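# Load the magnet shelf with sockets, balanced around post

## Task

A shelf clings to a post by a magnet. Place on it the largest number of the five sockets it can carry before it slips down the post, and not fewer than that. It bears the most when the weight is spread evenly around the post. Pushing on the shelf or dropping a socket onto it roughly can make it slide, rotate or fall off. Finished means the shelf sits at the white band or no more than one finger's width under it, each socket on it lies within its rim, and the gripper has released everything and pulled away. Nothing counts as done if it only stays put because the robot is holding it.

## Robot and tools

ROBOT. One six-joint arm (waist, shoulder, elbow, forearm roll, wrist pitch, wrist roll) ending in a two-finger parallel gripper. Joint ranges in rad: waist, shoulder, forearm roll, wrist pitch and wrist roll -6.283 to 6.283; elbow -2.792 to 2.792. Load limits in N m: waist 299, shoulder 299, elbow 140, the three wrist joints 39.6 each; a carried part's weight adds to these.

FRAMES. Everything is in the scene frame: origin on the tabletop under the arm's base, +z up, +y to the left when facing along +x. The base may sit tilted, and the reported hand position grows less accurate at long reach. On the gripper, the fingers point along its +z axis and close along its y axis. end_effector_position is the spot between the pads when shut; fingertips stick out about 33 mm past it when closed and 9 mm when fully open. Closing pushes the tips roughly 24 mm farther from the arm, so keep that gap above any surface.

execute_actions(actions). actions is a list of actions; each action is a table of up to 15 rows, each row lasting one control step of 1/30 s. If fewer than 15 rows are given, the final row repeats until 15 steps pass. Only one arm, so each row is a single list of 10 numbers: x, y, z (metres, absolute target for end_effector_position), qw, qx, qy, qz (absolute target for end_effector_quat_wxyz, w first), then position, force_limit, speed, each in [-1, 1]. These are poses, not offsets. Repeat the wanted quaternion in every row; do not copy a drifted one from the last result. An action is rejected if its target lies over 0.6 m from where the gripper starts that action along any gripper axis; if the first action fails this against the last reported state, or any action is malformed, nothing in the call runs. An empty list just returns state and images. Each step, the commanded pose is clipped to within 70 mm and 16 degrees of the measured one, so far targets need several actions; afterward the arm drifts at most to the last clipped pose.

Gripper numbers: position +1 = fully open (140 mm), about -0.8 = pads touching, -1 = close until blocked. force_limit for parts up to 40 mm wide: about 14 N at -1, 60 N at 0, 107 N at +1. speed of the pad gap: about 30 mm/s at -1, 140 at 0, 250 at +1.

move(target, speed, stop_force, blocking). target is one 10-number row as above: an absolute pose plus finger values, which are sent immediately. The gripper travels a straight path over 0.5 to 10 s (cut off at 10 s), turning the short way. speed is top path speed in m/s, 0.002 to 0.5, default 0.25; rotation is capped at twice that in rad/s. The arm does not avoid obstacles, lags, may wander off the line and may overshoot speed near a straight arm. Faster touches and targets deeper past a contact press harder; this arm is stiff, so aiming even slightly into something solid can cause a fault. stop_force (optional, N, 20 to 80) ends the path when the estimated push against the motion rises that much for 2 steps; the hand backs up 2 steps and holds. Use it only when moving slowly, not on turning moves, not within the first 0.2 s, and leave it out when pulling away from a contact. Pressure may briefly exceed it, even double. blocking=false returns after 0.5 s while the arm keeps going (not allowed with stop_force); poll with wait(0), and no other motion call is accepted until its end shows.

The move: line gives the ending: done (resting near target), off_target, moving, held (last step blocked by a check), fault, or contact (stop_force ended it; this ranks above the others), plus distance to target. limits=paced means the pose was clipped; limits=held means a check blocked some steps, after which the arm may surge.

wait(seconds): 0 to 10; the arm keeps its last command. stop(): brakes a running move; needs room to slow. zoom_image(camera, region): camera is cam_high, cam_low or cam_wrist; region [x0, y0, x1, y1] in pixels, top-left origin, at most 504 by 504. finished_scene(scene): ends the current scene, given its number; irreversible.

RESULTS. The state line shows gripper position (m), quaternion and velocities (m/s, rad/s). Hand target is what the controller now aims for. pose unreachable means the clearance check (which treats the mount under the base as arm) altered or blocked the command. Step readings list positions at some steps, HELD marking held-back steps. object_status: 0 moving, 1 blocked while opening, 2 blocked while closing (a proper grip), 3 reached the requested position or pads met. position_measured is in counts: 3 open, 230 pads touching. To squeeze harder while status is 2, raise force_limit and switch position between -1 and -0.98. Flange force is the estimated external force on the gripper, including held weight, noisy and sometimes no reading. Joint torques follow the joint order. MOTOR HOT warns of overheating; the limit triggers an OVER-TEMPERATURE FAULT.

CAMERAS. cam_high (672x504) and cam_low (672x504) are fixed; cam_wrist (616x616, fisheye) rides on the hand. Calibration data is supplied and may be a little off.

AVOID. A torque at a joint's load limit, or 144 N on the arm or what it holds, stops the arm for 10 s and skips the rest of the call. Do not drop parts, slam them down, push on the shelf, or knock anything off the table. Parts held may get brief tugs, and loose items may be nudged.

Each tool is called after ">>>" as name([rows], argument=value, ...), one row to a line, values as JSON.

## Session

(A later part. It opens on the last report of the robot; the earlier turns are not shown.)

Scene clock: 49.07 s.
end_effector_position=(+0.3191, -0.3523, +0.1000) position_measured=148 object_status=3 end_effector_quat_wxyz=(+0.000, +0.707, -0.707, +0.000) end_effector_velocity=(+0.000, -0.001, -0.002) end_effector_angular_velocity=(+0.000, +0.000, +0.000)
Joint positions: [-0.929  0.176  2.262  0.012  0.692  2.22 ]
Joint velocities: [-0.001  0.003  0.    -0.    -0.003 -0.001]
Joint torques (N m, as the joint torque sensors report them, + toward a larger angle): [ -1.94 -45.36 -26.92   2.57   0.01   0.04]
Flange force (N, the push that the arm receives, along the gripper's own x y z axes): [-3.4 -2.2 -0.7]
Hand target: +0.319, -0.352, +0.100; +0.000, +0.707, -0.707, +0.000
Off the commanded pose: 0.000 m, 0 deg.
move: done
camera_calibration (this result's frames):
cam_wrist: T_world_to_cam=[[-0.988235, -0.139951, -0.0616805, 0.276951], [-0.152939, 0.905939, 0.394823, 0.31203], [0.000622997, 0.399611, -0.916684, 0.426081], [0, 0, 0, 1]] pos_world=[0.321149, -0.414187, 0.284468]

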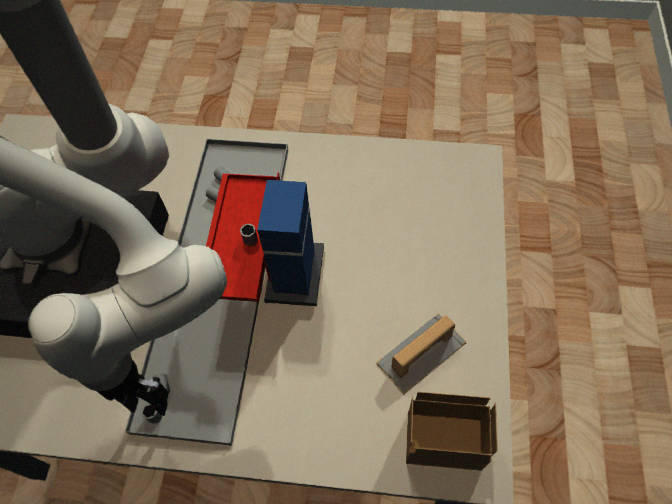

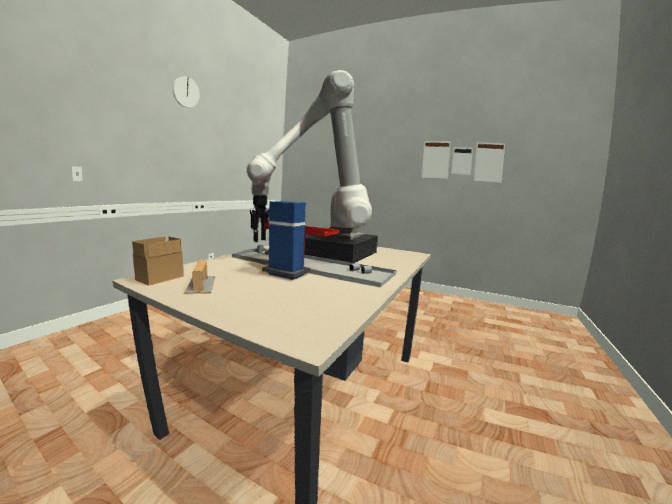

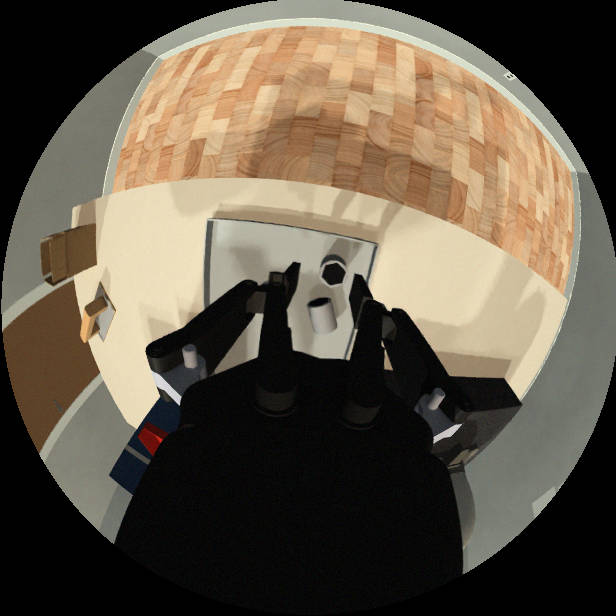

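>>> move(target=[0.312,-0.36,0.06,0,0.707,-0.707,0,-0.15,-0.5,0], speed=0.1)

>>> move(target=[0.312,-0.36,0.06,0,0.707,-0.707,0,-1,-0.5,0])

>>> move(target=[0.32,-0.3,0.3,0,1,0,0,-1,-0.5,0], speed=0.4)

>>> move(target=[0.454,0,0.29,0,1,0,0,-1,-0.5,0])

>>> move(target=[0.454,0,0.2345,0,1,0,0,-1,-0.5,0], speed=0.03)

>>> move(target=[0.454,0,0.2345,0,1,0,0,-0.2,-0.5,-1])

>>> move(target=[0.454,0,0.31,0,1,0,0,-0.2,-0.5,0])

>>> move(target=[0.316,-0.297,0.3,0,0.81,-0.59,0,-0.2,-0.5,0], speed=0.4)

>>> move(target=[0.316,-0.297,0.07,0,0.81,-0.59,0,-0.2,-0.5,0])

>>> zoom_image(camera="cam_low", region=[260,190,360,250])

Scene clock: 55.00 s.
end_effector_position=(+0.3120, -0.3600, +0.0601) position_measured=148 object_status=3 end_effector_quat_wxyz=(+0.000, +0.707, -0.707, -0.000) end_effector_velocity=(-0.000, -0.001, -0.001) end_effector_angular_velocity=(-0.000, -0.001, -0.000)
Joint positions: [-0.95   0.245  2.284  0.014  0.602  2.196]
Joint velocities: [-0.001  0.003  0.     0.001 -0.004 -0.001]
Joint torques (N m, as the joint torque sensors report them, + toward a larger angle): [ -0.74 -49.71 -24.21   2.03  -0.46   0.16]
Flange force (N, the push that the arm receives, along the gripper's own x y z axes): [-1.3 -0.2 -1.2]
Hand target: +0.312, -0.360, +0.060; +0.000, +0.707, -0.707, -0.000
Off the commanded pose: 0.000 m, 0 deg.
move: done
camera_calibration (this result's frames):
cam_wrist: T_world_to_cam=[[-0.988211, -0.140083, -0.0617676, 0.266371], [-0.153095, 0.905869, 0.394922, 0.333733], [0.000631671, 0.399723, -0.916636, 0.392654], [0, 0, 0, 1]] pos_world=[0.314076, -0.421957, 0.244575]

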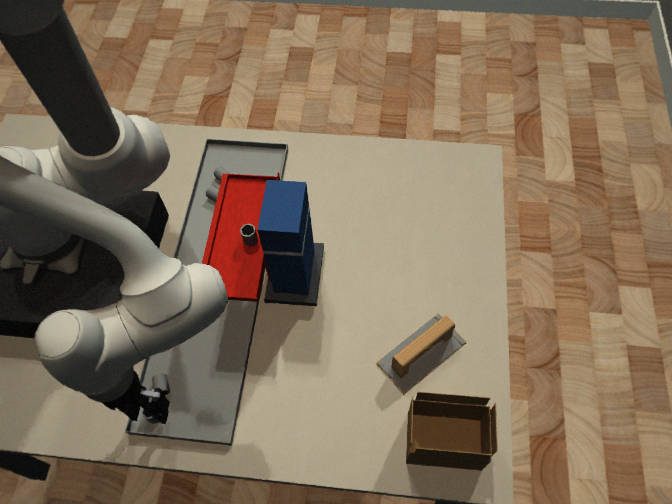

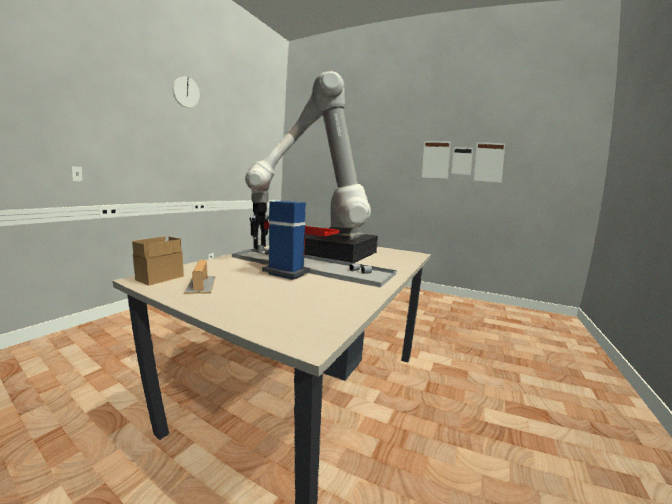

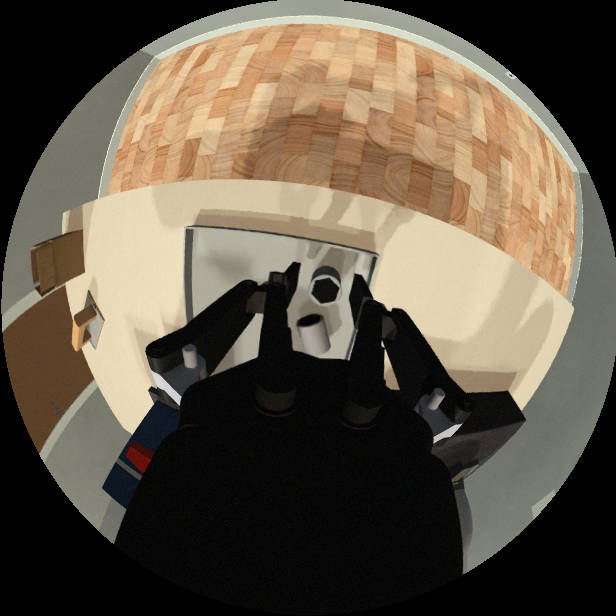

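Scene clock: 55.70 s.
end_effector_position=(+0.3120, -0.3600, +0.0600) position_measured=185 object_status=2 end_effector_quat_wxyz=(+0.000, +0.707, -0.707, +0.000) end_effector_velocity=(-0.001, -0.000, +0.000) end_effector_angular_velocity=(-0.001, -0.000, -0.001)
Joint positions: [-0.95   0.245  2.284  0.014  0.602  2.196]
Joint velocities: [-0.001 -0.002  0.001 -0.    -0.     0.   ]
Joint torques (N m, as the joint torque sensors report them, + toward a larger angle): [ -2.07 -39.79 -18.48   2.34  -1.19   0.28]
Flange force (N, the push that the arm receives, along the gripper's own x y z axes): [-4.3 -1.6 -23.5]
Hand target: +0.312, -0.360, +0.060; +0.000, +0.707, -0.707, -0.000
Off the commanded pose: 0.000 m, 0 deg.
move: done
camera_calibration (this result's frames):
cam_wrist: T_world_to_cam=[[-0.988203, -0.14011, -0.0618358, 0.266339], [-0.153147, 0.905861, 0.39492, 0.333751], [0.000682227, 0.399731, -0.916632, 0.39257], [0, 0, 0, 1]] pos_world=[0.314042, -0.421938, 0.244507]

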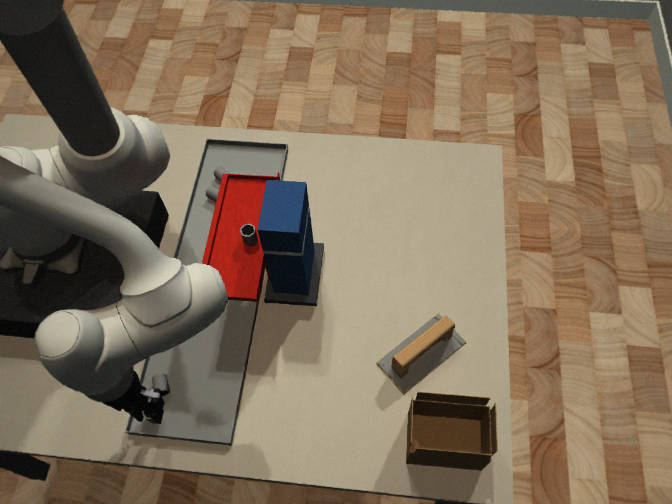

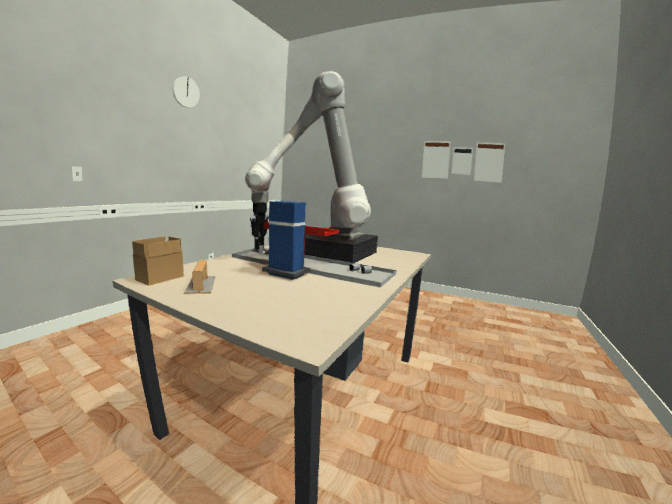

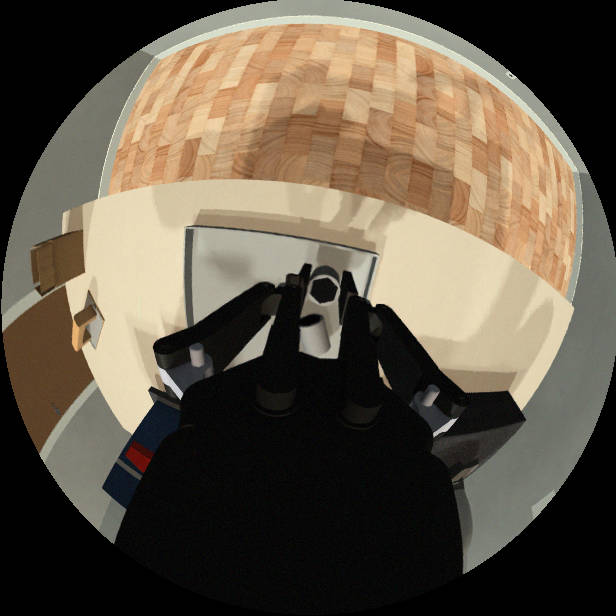

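Scene clock: 58.17 s.
end_effector_position=(+0.3199, -0.2996, +0.3001) position_measured=185 object_status=2 end_effector_quat_wxyz=(-0.000, +1.000, -0.000, +0.000) end_effector_velocity=(-0.000, -0.000, +0.001) end_effector_angular_velocity=(+0.002, -0.001, +0.008)
Joint positions: [-0.856 -0.127  2.124  0.008  1.133  0.728]
Joint velocities: [-0.002 -0.001 -0.002  0.002  0.003 -0.011]
Joint torques (N m, as the joint torque sensors report them, + toward a larger angle): [ -2.36 -26.21 -38.39   3.83  -0.41   0.56]
Flange force (N, the push that the arm receives, along the gripper's own x y z axes): [3.5 -3.5 0.5]
Hand target: +0.320, -0.300, +0.300; -0.000, +1.000, +0.000, +0.000
Off the commanded pose: 0.000 m, 0 deg.
move: done
camera_calibration (this result's frames):
cam_wrist: T_world_to_cam=[[0.139719, -0.988259, -0.0618342, -0.317481], [-0.905925, -0.152788, 0.394912, 0.10911], [-0.399722, 0.0008403, -0.916636, 0.597048], [0, 0, 0, 1]] pos_world=[0.381857, -0.297585, 0.484555]

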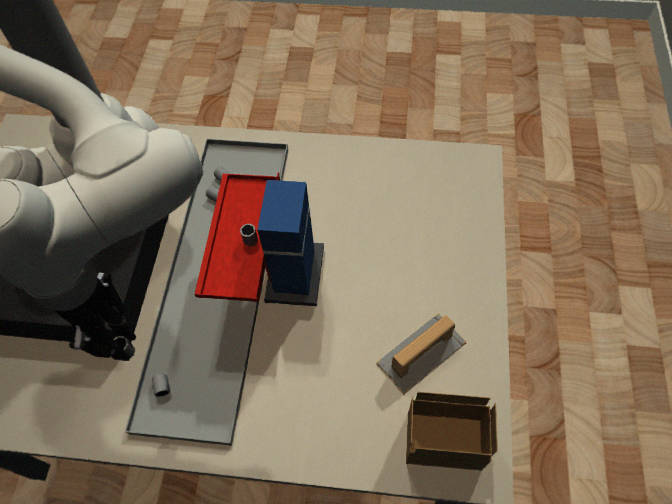

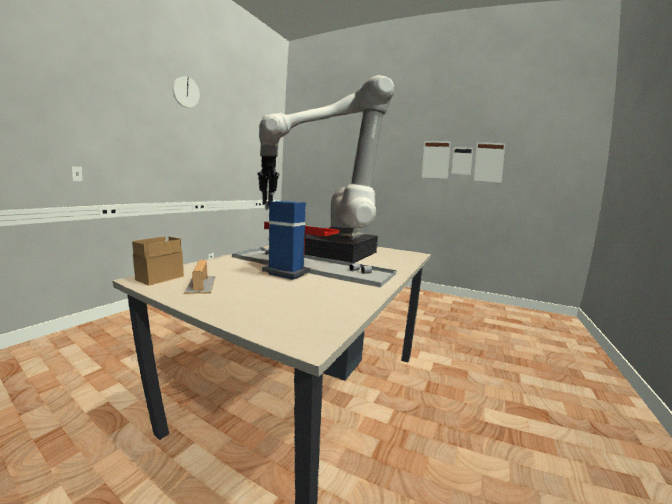

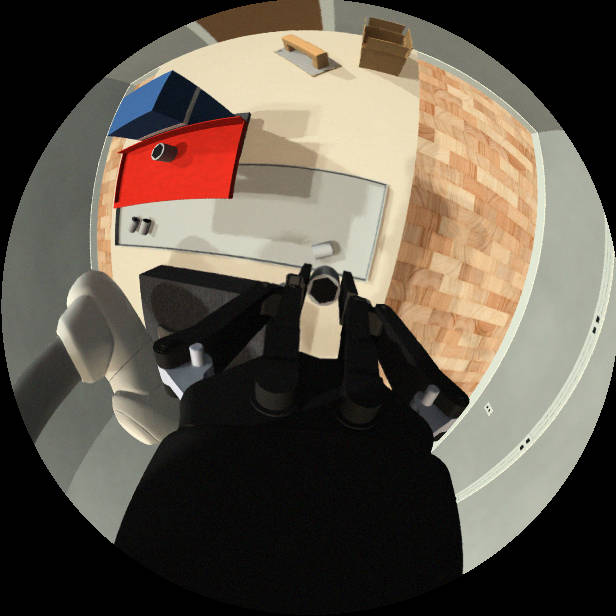

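Scene clock: 60.03 s.
end_effector_position=(+0.4543, -0.0000, +0.2900) position_measured=185 object_status=2 end_effector_quat_wxyz=(-0.000, +1.000, -0.000, -0.000) end_effector_velocity=(+0.000, +0.001, -0.000) end_effector_angular_velocity=(-0.000, +0.000, -0.001)
Joint positions: [-0.089 -0.093  2.113 -0.003  1.108  1.499]
Joint velocities: [ 0.003  0.001 -0.001 -0.    -0.     0.004]
Joint torques (N m, as the joint torque sensors report them, + toward a larger angle): [ -2.38 -30.85 -37.78   3.5   -0.09   0.22]
Flange force (N, the push that the arm receives, along the gripper's own x y z axes): [2.0 -5.9 1.6]
Hand target: +0.454, +0.000, +0.290; -0.000, +1.000, -0.000, -0.000
Off the commanded pose: 0.000 m, 0 deg.
move: done
camera_calibration (this result's frames):
cam_wrist: T_world_to_cam=[[0.140077, -0.988165, -0.0625095, -0.0407659], [-0.905832, -0.153386, 0.394894, 0.280533], [-0.399809, 0.00130745, -0.916597, 0.641297], [0, 0, 0, 1]] pos_world=[0.516222, 0.00190789, 0.474482]

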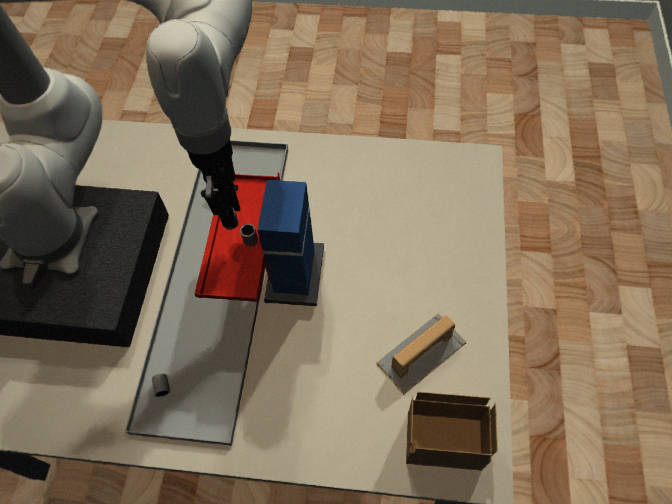

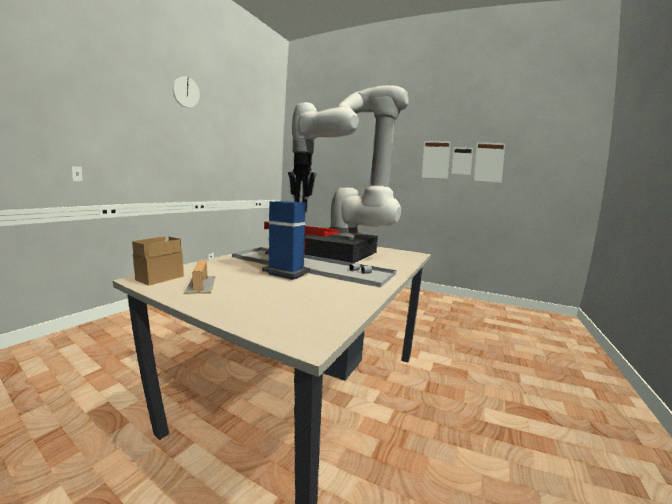

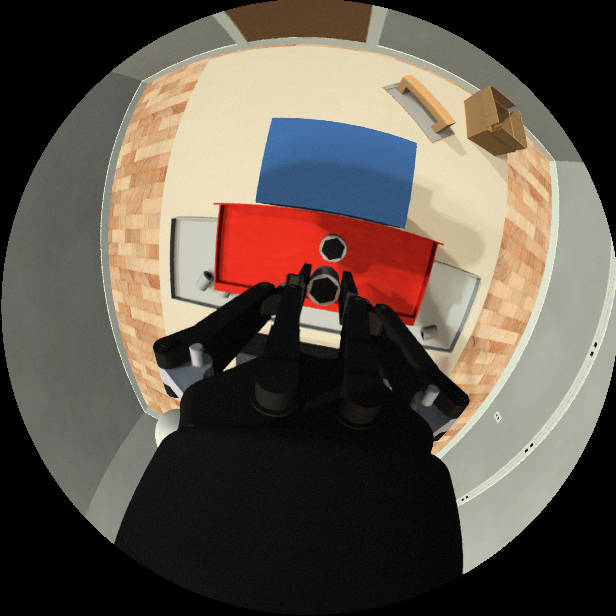

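Scene clock: 62.17 s.
end_effector_position=(+0.4541, -0.0000, +0.2346) position_measured=185 object_status=2 end_effector_quat_wxyz=(+0.000, +1.000, -0.000, -0.000) end_effector_velocity=(+0.000, +0.001, -0.001) end_effector_angular_velocity=(+0.001, -0.001, -0.000)
Joint positions: [-0.089 -0.04   2.178 -0.004  0.99   1.5  ]
Joint velocities: [ 0.001  0.001  0.001  0.001 -0.003  0.   ]
Joint torques (N m, as the joint torque sensors report them, + toward a larger angle): [ -1.38 -33.08 -34.9    3.4   -0.31   0.31]
Flange force (N, the push that the arm receives, along the gripper's own x y z axes): [1.7 -3.5 0.2]
Hand target: +0.454, -0.000, +0.234; +0.000, +1.000, -0.000, -0.000
Off the commanded pose: 0.000 m, 0 deg.
move: done
camera_calibration (this result's frames):
cam_wrist: T_world_to_cam=[[0.140029, -0.988218, -0.0617902, -0.0443779], [-0.905859, -0.153054, 0.39496, 0.302256], [-0.399764, 0.000667464, -0.916618, 0.590405], [0, 0, 0, 1]] pos_world=[0.516038, 0.0020124, 0.419055]

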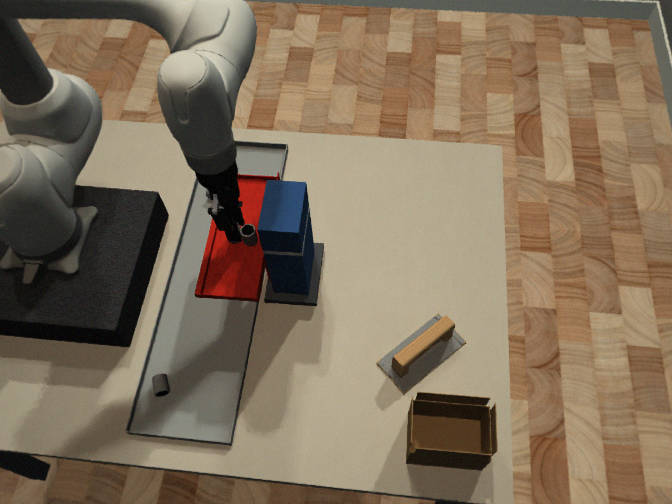

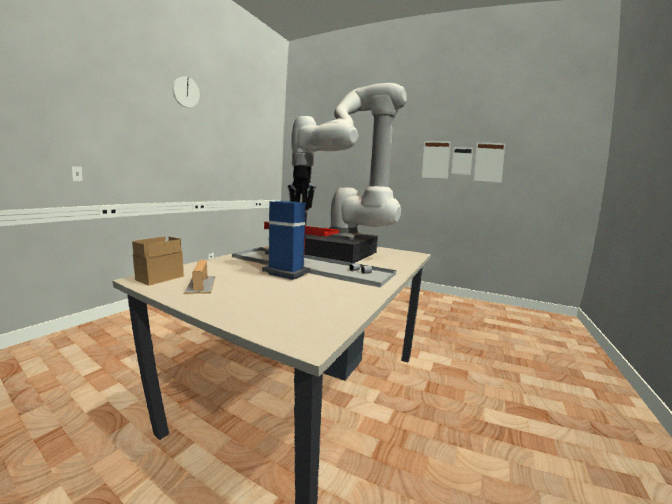

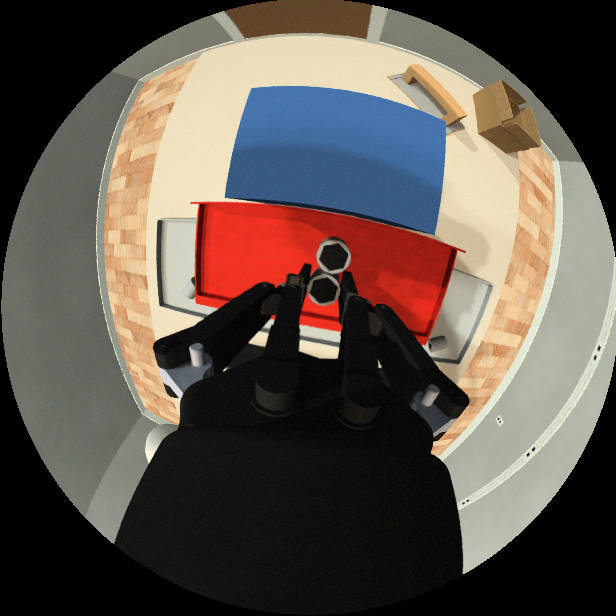

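Scene clock: 63.03 s.
end_effector_position=(+0.4540, -0.0000, +0.2344) position_measured=154 object_status=3 end_effector_quat_wxyz=(+0.000, +1.000, -0.000, -0.000) end_effector_velocity=(-0.000, -0.000, -0.000) end_effector_angular_velocity=(+0.000, +0.000, -0.001)
Joint positions: [-0.089 -0.04   2.178 -0.004  0.99   1.5  ]
Joint velocities: [-0.001 -0.     0.     0.001  0.    -0.   ]
Joint torques (N m, as the joint torque sensors report them, + toward a larger angle): [ -0.75 -31.94 -34.3    3.46  -0.2    0.18]
Flange force (N, the push that the arm receives, along the gripper's own x y z axes): [0.8 -2.3 -1.2]
Hand target: +0.454, +0.000, +0.234; +0.000, +1.000, -0.000, -0.000
Off the commanded pose: 0.000 m, 0 deg.
move: done
camera_calibration (this result's frames):
cam_wrist: T_world_to_cam=[[0.140095, -0.988207, -0.0618082, -0.0443917], [-0.905804, -0.153122, 0.395061, 0.302167], [-0.399866, 0.000640099, -0.916573, 0.590282], [0, 0, 0, 1]] pos_world=[0.515957, 0.0020225, 0.418919]

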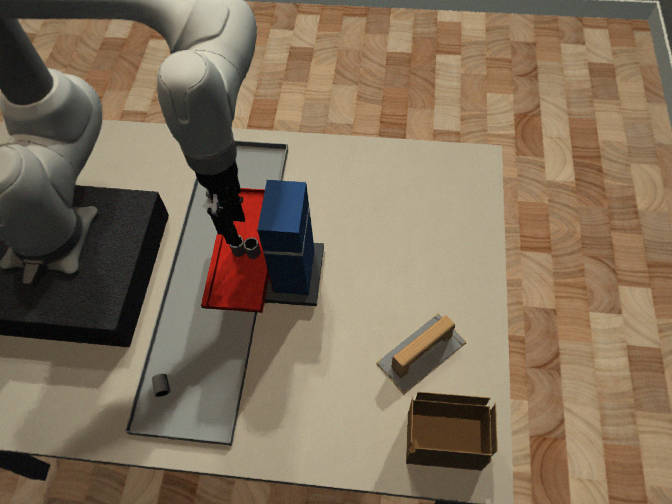

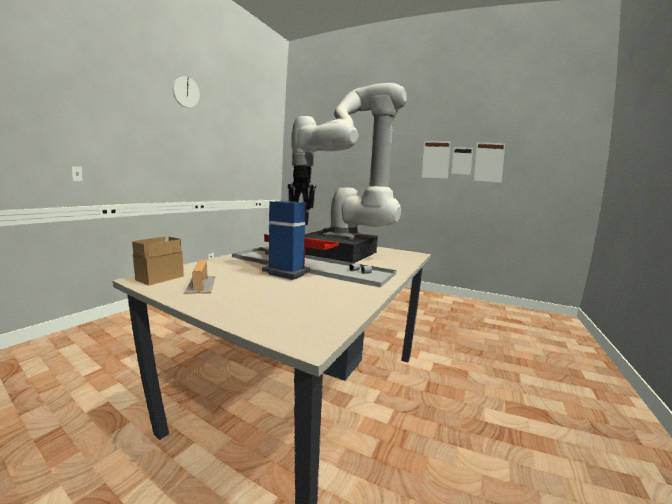

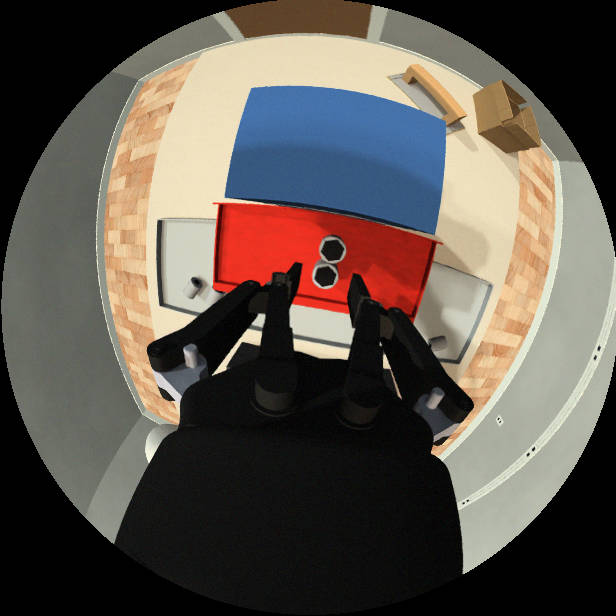

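Scene clock: 63.90 s.
end_effector_position=(+0.4539, +0.0000, +0.3099) position_measured=154 object_status=3 end_effector_quat_wxyz=(-0.000, +1.000, +0.000, +0.000) end_effector_velocity=(+0.000, -0.001, +0.003) end_effector_angular_velocity=(-0.001, -0.002, -0.000)
Joint positions: [-0.088 -0.109  2.088 -0.003  1.149  1.5  ]
Joint velocities: [-0.001 -0.002 -0.003 -0.     0.004 -0.001]
Joint torques (N m, as the joint torque sensors report them, + toward a larger angle): [ -0.12 -30.69 -37.83   3.63  -0.21   0.11]
Flange force (N, the push that the arm receives, along the gripper's own x y z axes): [4.6 -1.4 1.2]
Hand target: +0.454, +0.000, +0.310; -0.000, +1.000, +0.000, +0.000
Off the commanded pose: 0.000 m, 0 deg.
move: done
camera_calibration (this result's frames):
cam_wrist: T_world_to_cam=[[0.140174, -0.988192, -0.0618635, -0.0396805], [-0.905838, -0.153217, 0.394946, 0.272302], [-0.399761, 0.000677029, -0.916619, 0.65935], [0, 0, 0, 1]] pos_world=[0.515806, 0.00206291, 0.494374]

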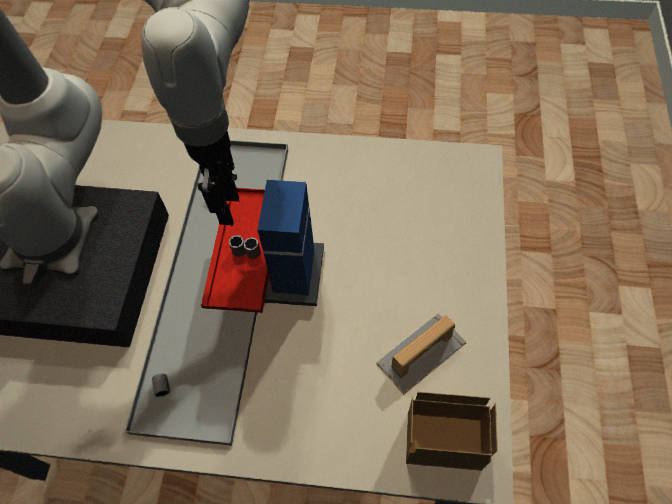

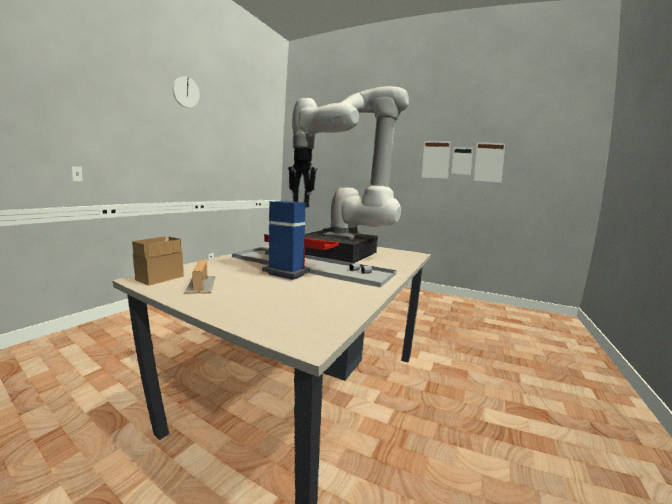

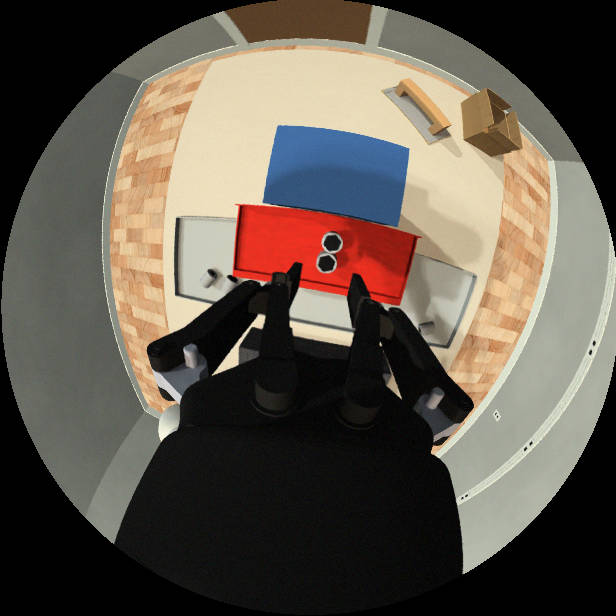

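Scene clock: 66.03 s.
end_effector_position=(+0.3157, -0.2970, +0.3000) position_measured=154 object_status=3 end_effector_quat_wxyz=(+0.000, +0.808, -0.589, +0.000) end_effector_velocity=(-0.001, -0.002, -0.001) end_effector_angular_velocity=(+0.001, +0.001, -0.005)
Joint positions: [-0.859 -0.136  2.131  0.007  1.134  1.983]
Joint velocities: [-0.003  0.003 -0.001 -0.    -0.     0.002]
Joint torques (N m, as the joint torque sensors report them, + toward a larger angle): [  1.92 -24.43 -37.63   3.4   -0.23  -0.1 ]
Flange force (N, the push that the arm receives, along the gripper's own x y z axes): [1.2 3.5 -0.8]
Hand target: +0.316, -0.297, +0.300; +0.000, +0.808, -0.589, +0.000
Off the commanded pose: 0.000 m, 0 deg.
move: done
camera_calibration (this result's frames):
cam_wrist: T_world_to_cam=[[-0.897395, -0.436904, -0.061618, 0.176836], [-0.424007, 0.815285, 0.394371, 0.241233], [-0.122066, 0.380033, -0.916883, 0.620322], [0, 0, 0, 1]] pos_world=[0.336697, -0.355156, 0.484524]

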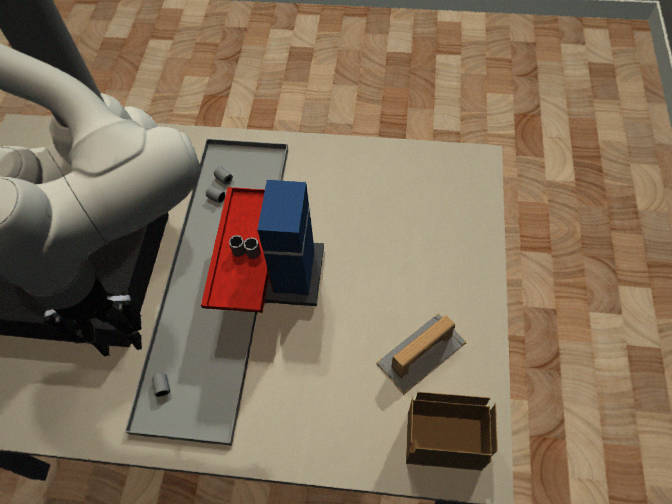

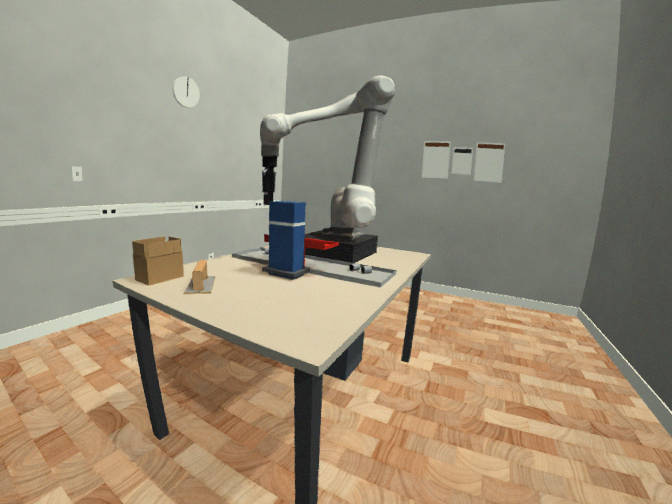

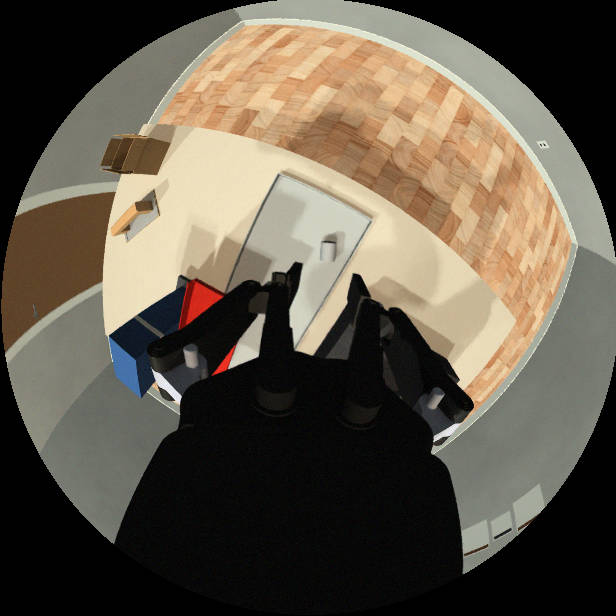

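Scene clock: 67.50 s.
end_effector_position=(+0.3162, -0.2973, +0.0699) position_measured=154 object_status=3 end_effector_quat_wxyz=(+0.000, +0.808, -0.589, -0.000) end_effector_velocity=(+0.001, -0.001, -0.001) end_effector_angular_velocity=(-0.001, -0.001, -0.001)
Joint positions: [-0.855  0.173  2.354  0.012  0.602  1.981]
Joint velocities: [-0.     0.002 -0.    -0.    -0.004  0.001]
Joint torques (N m, as the joint torque sensors report them, + toward a larger angle): [ -1.57 -41.92 -24.71   2.2   -0.13   0.24]
Flange force (N, the push that the arm receives, along the gripper's own x y z axes): [-4.0 -1.4 -1.9]
Hand target: +0.316, -0.297, +0.070; +0.000, +0.808, -0.589, -0.000
Off the commanded pose: 0.000 m, 0 deg.
move: done
camera_calibration (this result's frames):
cam_wrist: T_world_to_cam=[[-0.897698, -0.436275, -0.0616603, 0.163199], [-0.423379, 0.81535, 0.39491, 0.332236], [-0.122015, 0.380616, -0.916648, 0.409692], [0, 0, 0, 1]] pos_world=[0.337154, -0.355624, 0.254403]

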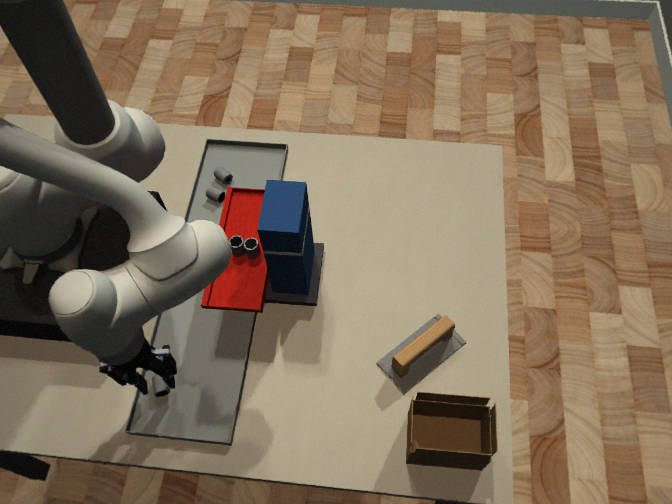

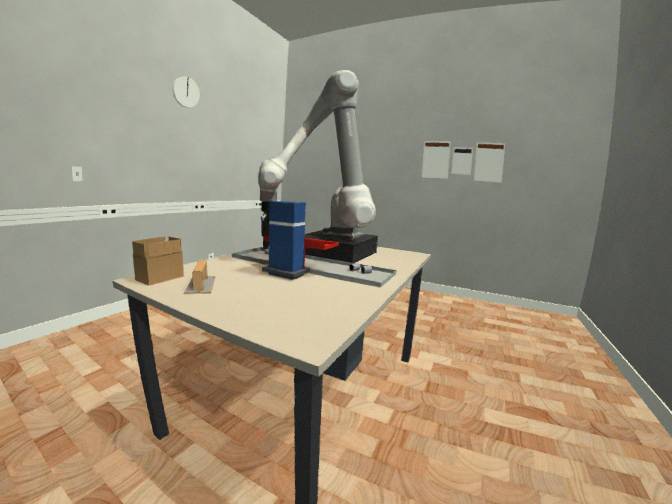

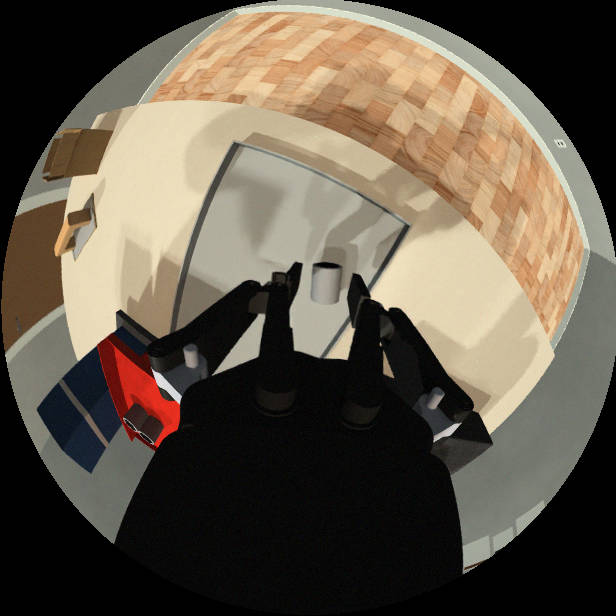

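Region (260, 190, 360, 250) of cam_low's 672x504 image, scaled by 5.040, with more detail than that image has; it fills the top 302 rows of this view, and the rest is white.

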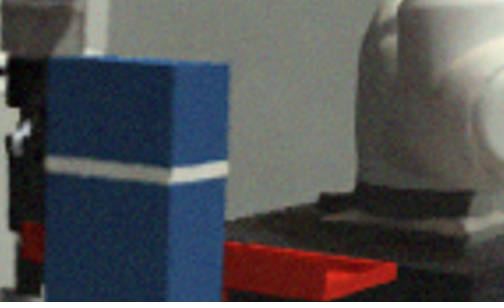

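>>> move(target=[0.33,-0.25,0.23,0,0.707,-0.707,0,-0.55,0,0])

>>> move(target=[0.402,0,0.2,0,0.707,-0.707,0,-0.55,0,0])

>>> zoom_image(camera="cam_wrist", region=[230,200,430,350])

Scene clock: 71.87 s.
end_effector_position=(+0.3299, -0.2498, +0.2300) position_measured=199 object_status=3 end_effector_quat_wxyz=(-0.000, +0.707, -0.707, -0.000) end_effector_velocity=(-0.000, +0.000, +0.001) end_effector_angular_velocity=(+0.001, +0.002, -0.003)
Joint positions: [-0.754 -0.103  2.246  0.007  0.986  2.399]
Joint velocities: [ 0.001 -0.    -0.001 -0.001  0.003  0.004]
Joint torques (N m, as the joint torque sensors report them, + toward a larger angle): [ -2.16 -25.6  -34.52   3.1   -0.04   0.25]
Flange force (N, the push that the arm receives, along the gripper's own x y z axes): [-2.9 -4.7 1.0]
Hand target: +0.330, -0.250, +0.230; -0.000, +0.707, -0.707, -0.000
Off the commanded pose: 0.000 m, 0 deg.
move: done
camera_calibration (this result's frames):
cam_wrist: T_world_to_cam=[[-0.988153, -0.14038, -0.0620168, 0.309948], [-0.153467, 0.905717, 0.395127, 0.169519], [0.000701578, 0.399964, -0.916531, 0.504367], [0, 0, 0, 1]] pos_world=[0.331938, -0.311755, 0.414508]

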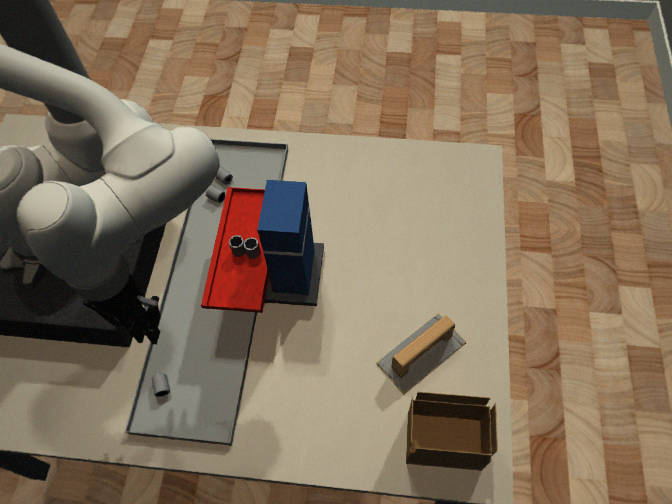

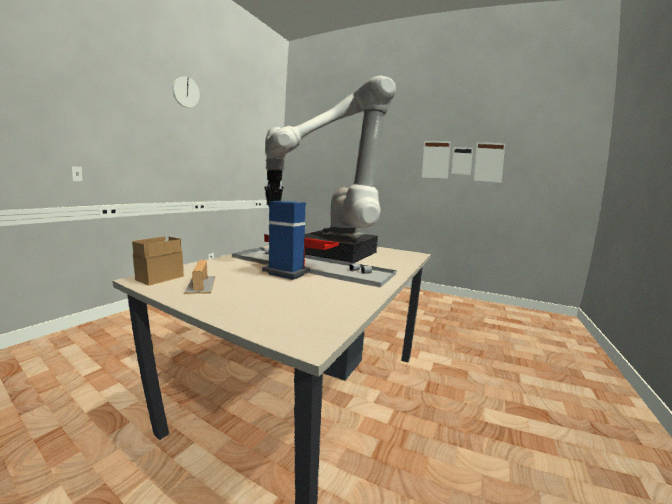

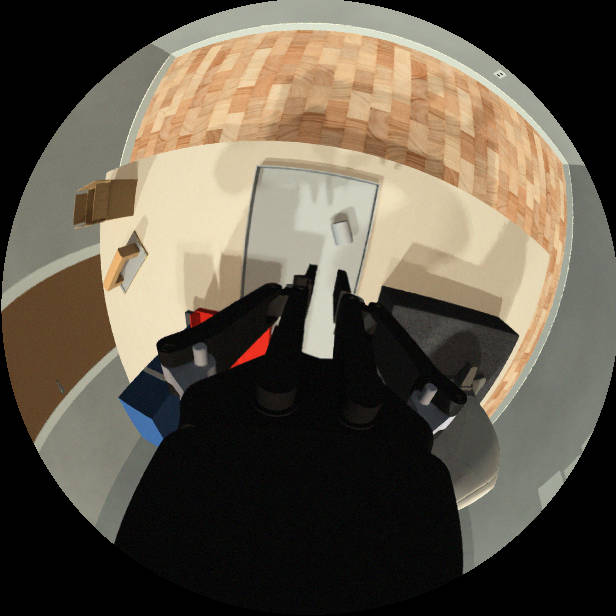

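Scene clock: 73.47 s.
end_effector_position=(+0.4023, +0.0001, +0.2000) position_measured=199 object_status=3 end_effector_quat_wxyz=(-0.000, +0.707, -0.707, -0.000) end_effector_velocity=(+0.001, +0.001, -0.000) end_effector_angular_velocity=(-0.002, +0.000, -0.000)
Joint positions: [-0.099 -0.086  2.297 -0.003  0.918  3.06 ]
Joint velocities: [ 0.004  0.002 -0.001 -0.002 -0.     0.005]
Joint torques (N m, as the joint torque sensors report them, + toward a larger angle): [ -2.24 -26.73 -33.74   3.08  -0.25   0.09]
Flange force (N, the push that the arm receives, along the gripper's own x y z axes): [-6.3 -1.4 1.6]
Hand target: +0.402, +0.000, +0.200; -0.000, +0.707, -0.707, -0.000
Off the commanded pose: 0.000 m, 0 deg.
move: done
camera_calibration (this result's frames):
cam_wrist: T_world_to_cam=[[-0.988211, -0.140038, -0.0618693, 0.41467], [-0.153095, 0.905605, 0.395527, -0.0340227], [0.000640326, 0.400336, -0.916368, 0.376826], [0, 0, 0, 1]] pos_world=[0.404332, -0.0619761, 0.384423]

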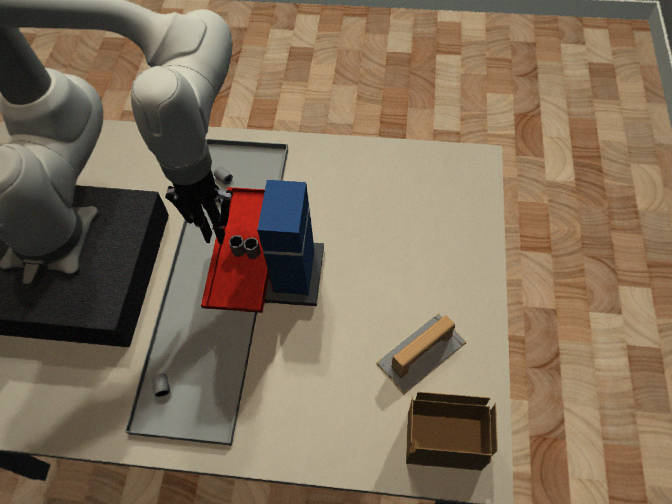

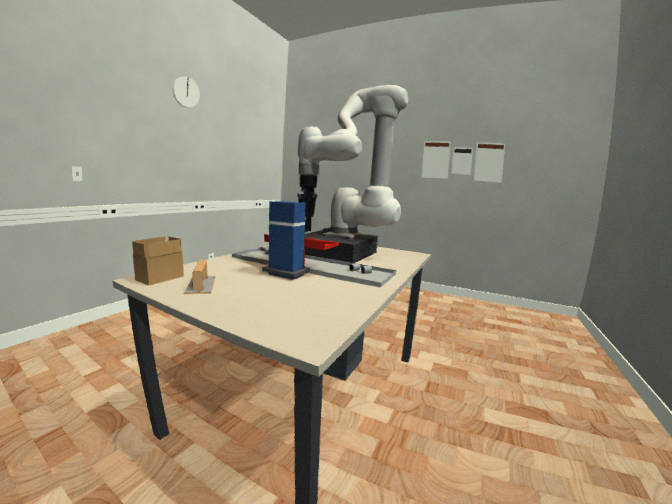

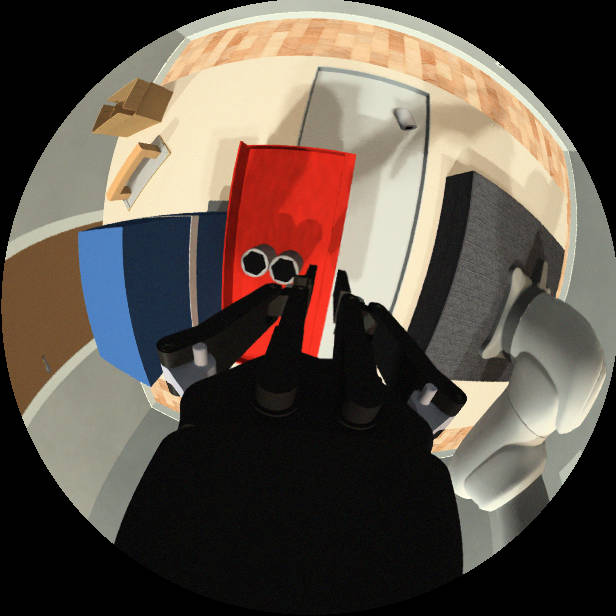

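Region (230, 200, 430, 350) of cam_wrist's 616x616 image, scaled by 2.520, with more detail than that image has; it fills the top 378 rows of this view, and the rest is white.

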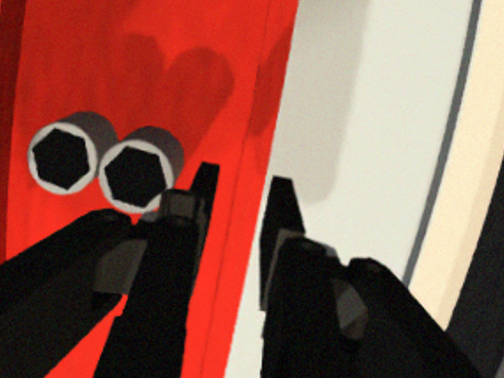

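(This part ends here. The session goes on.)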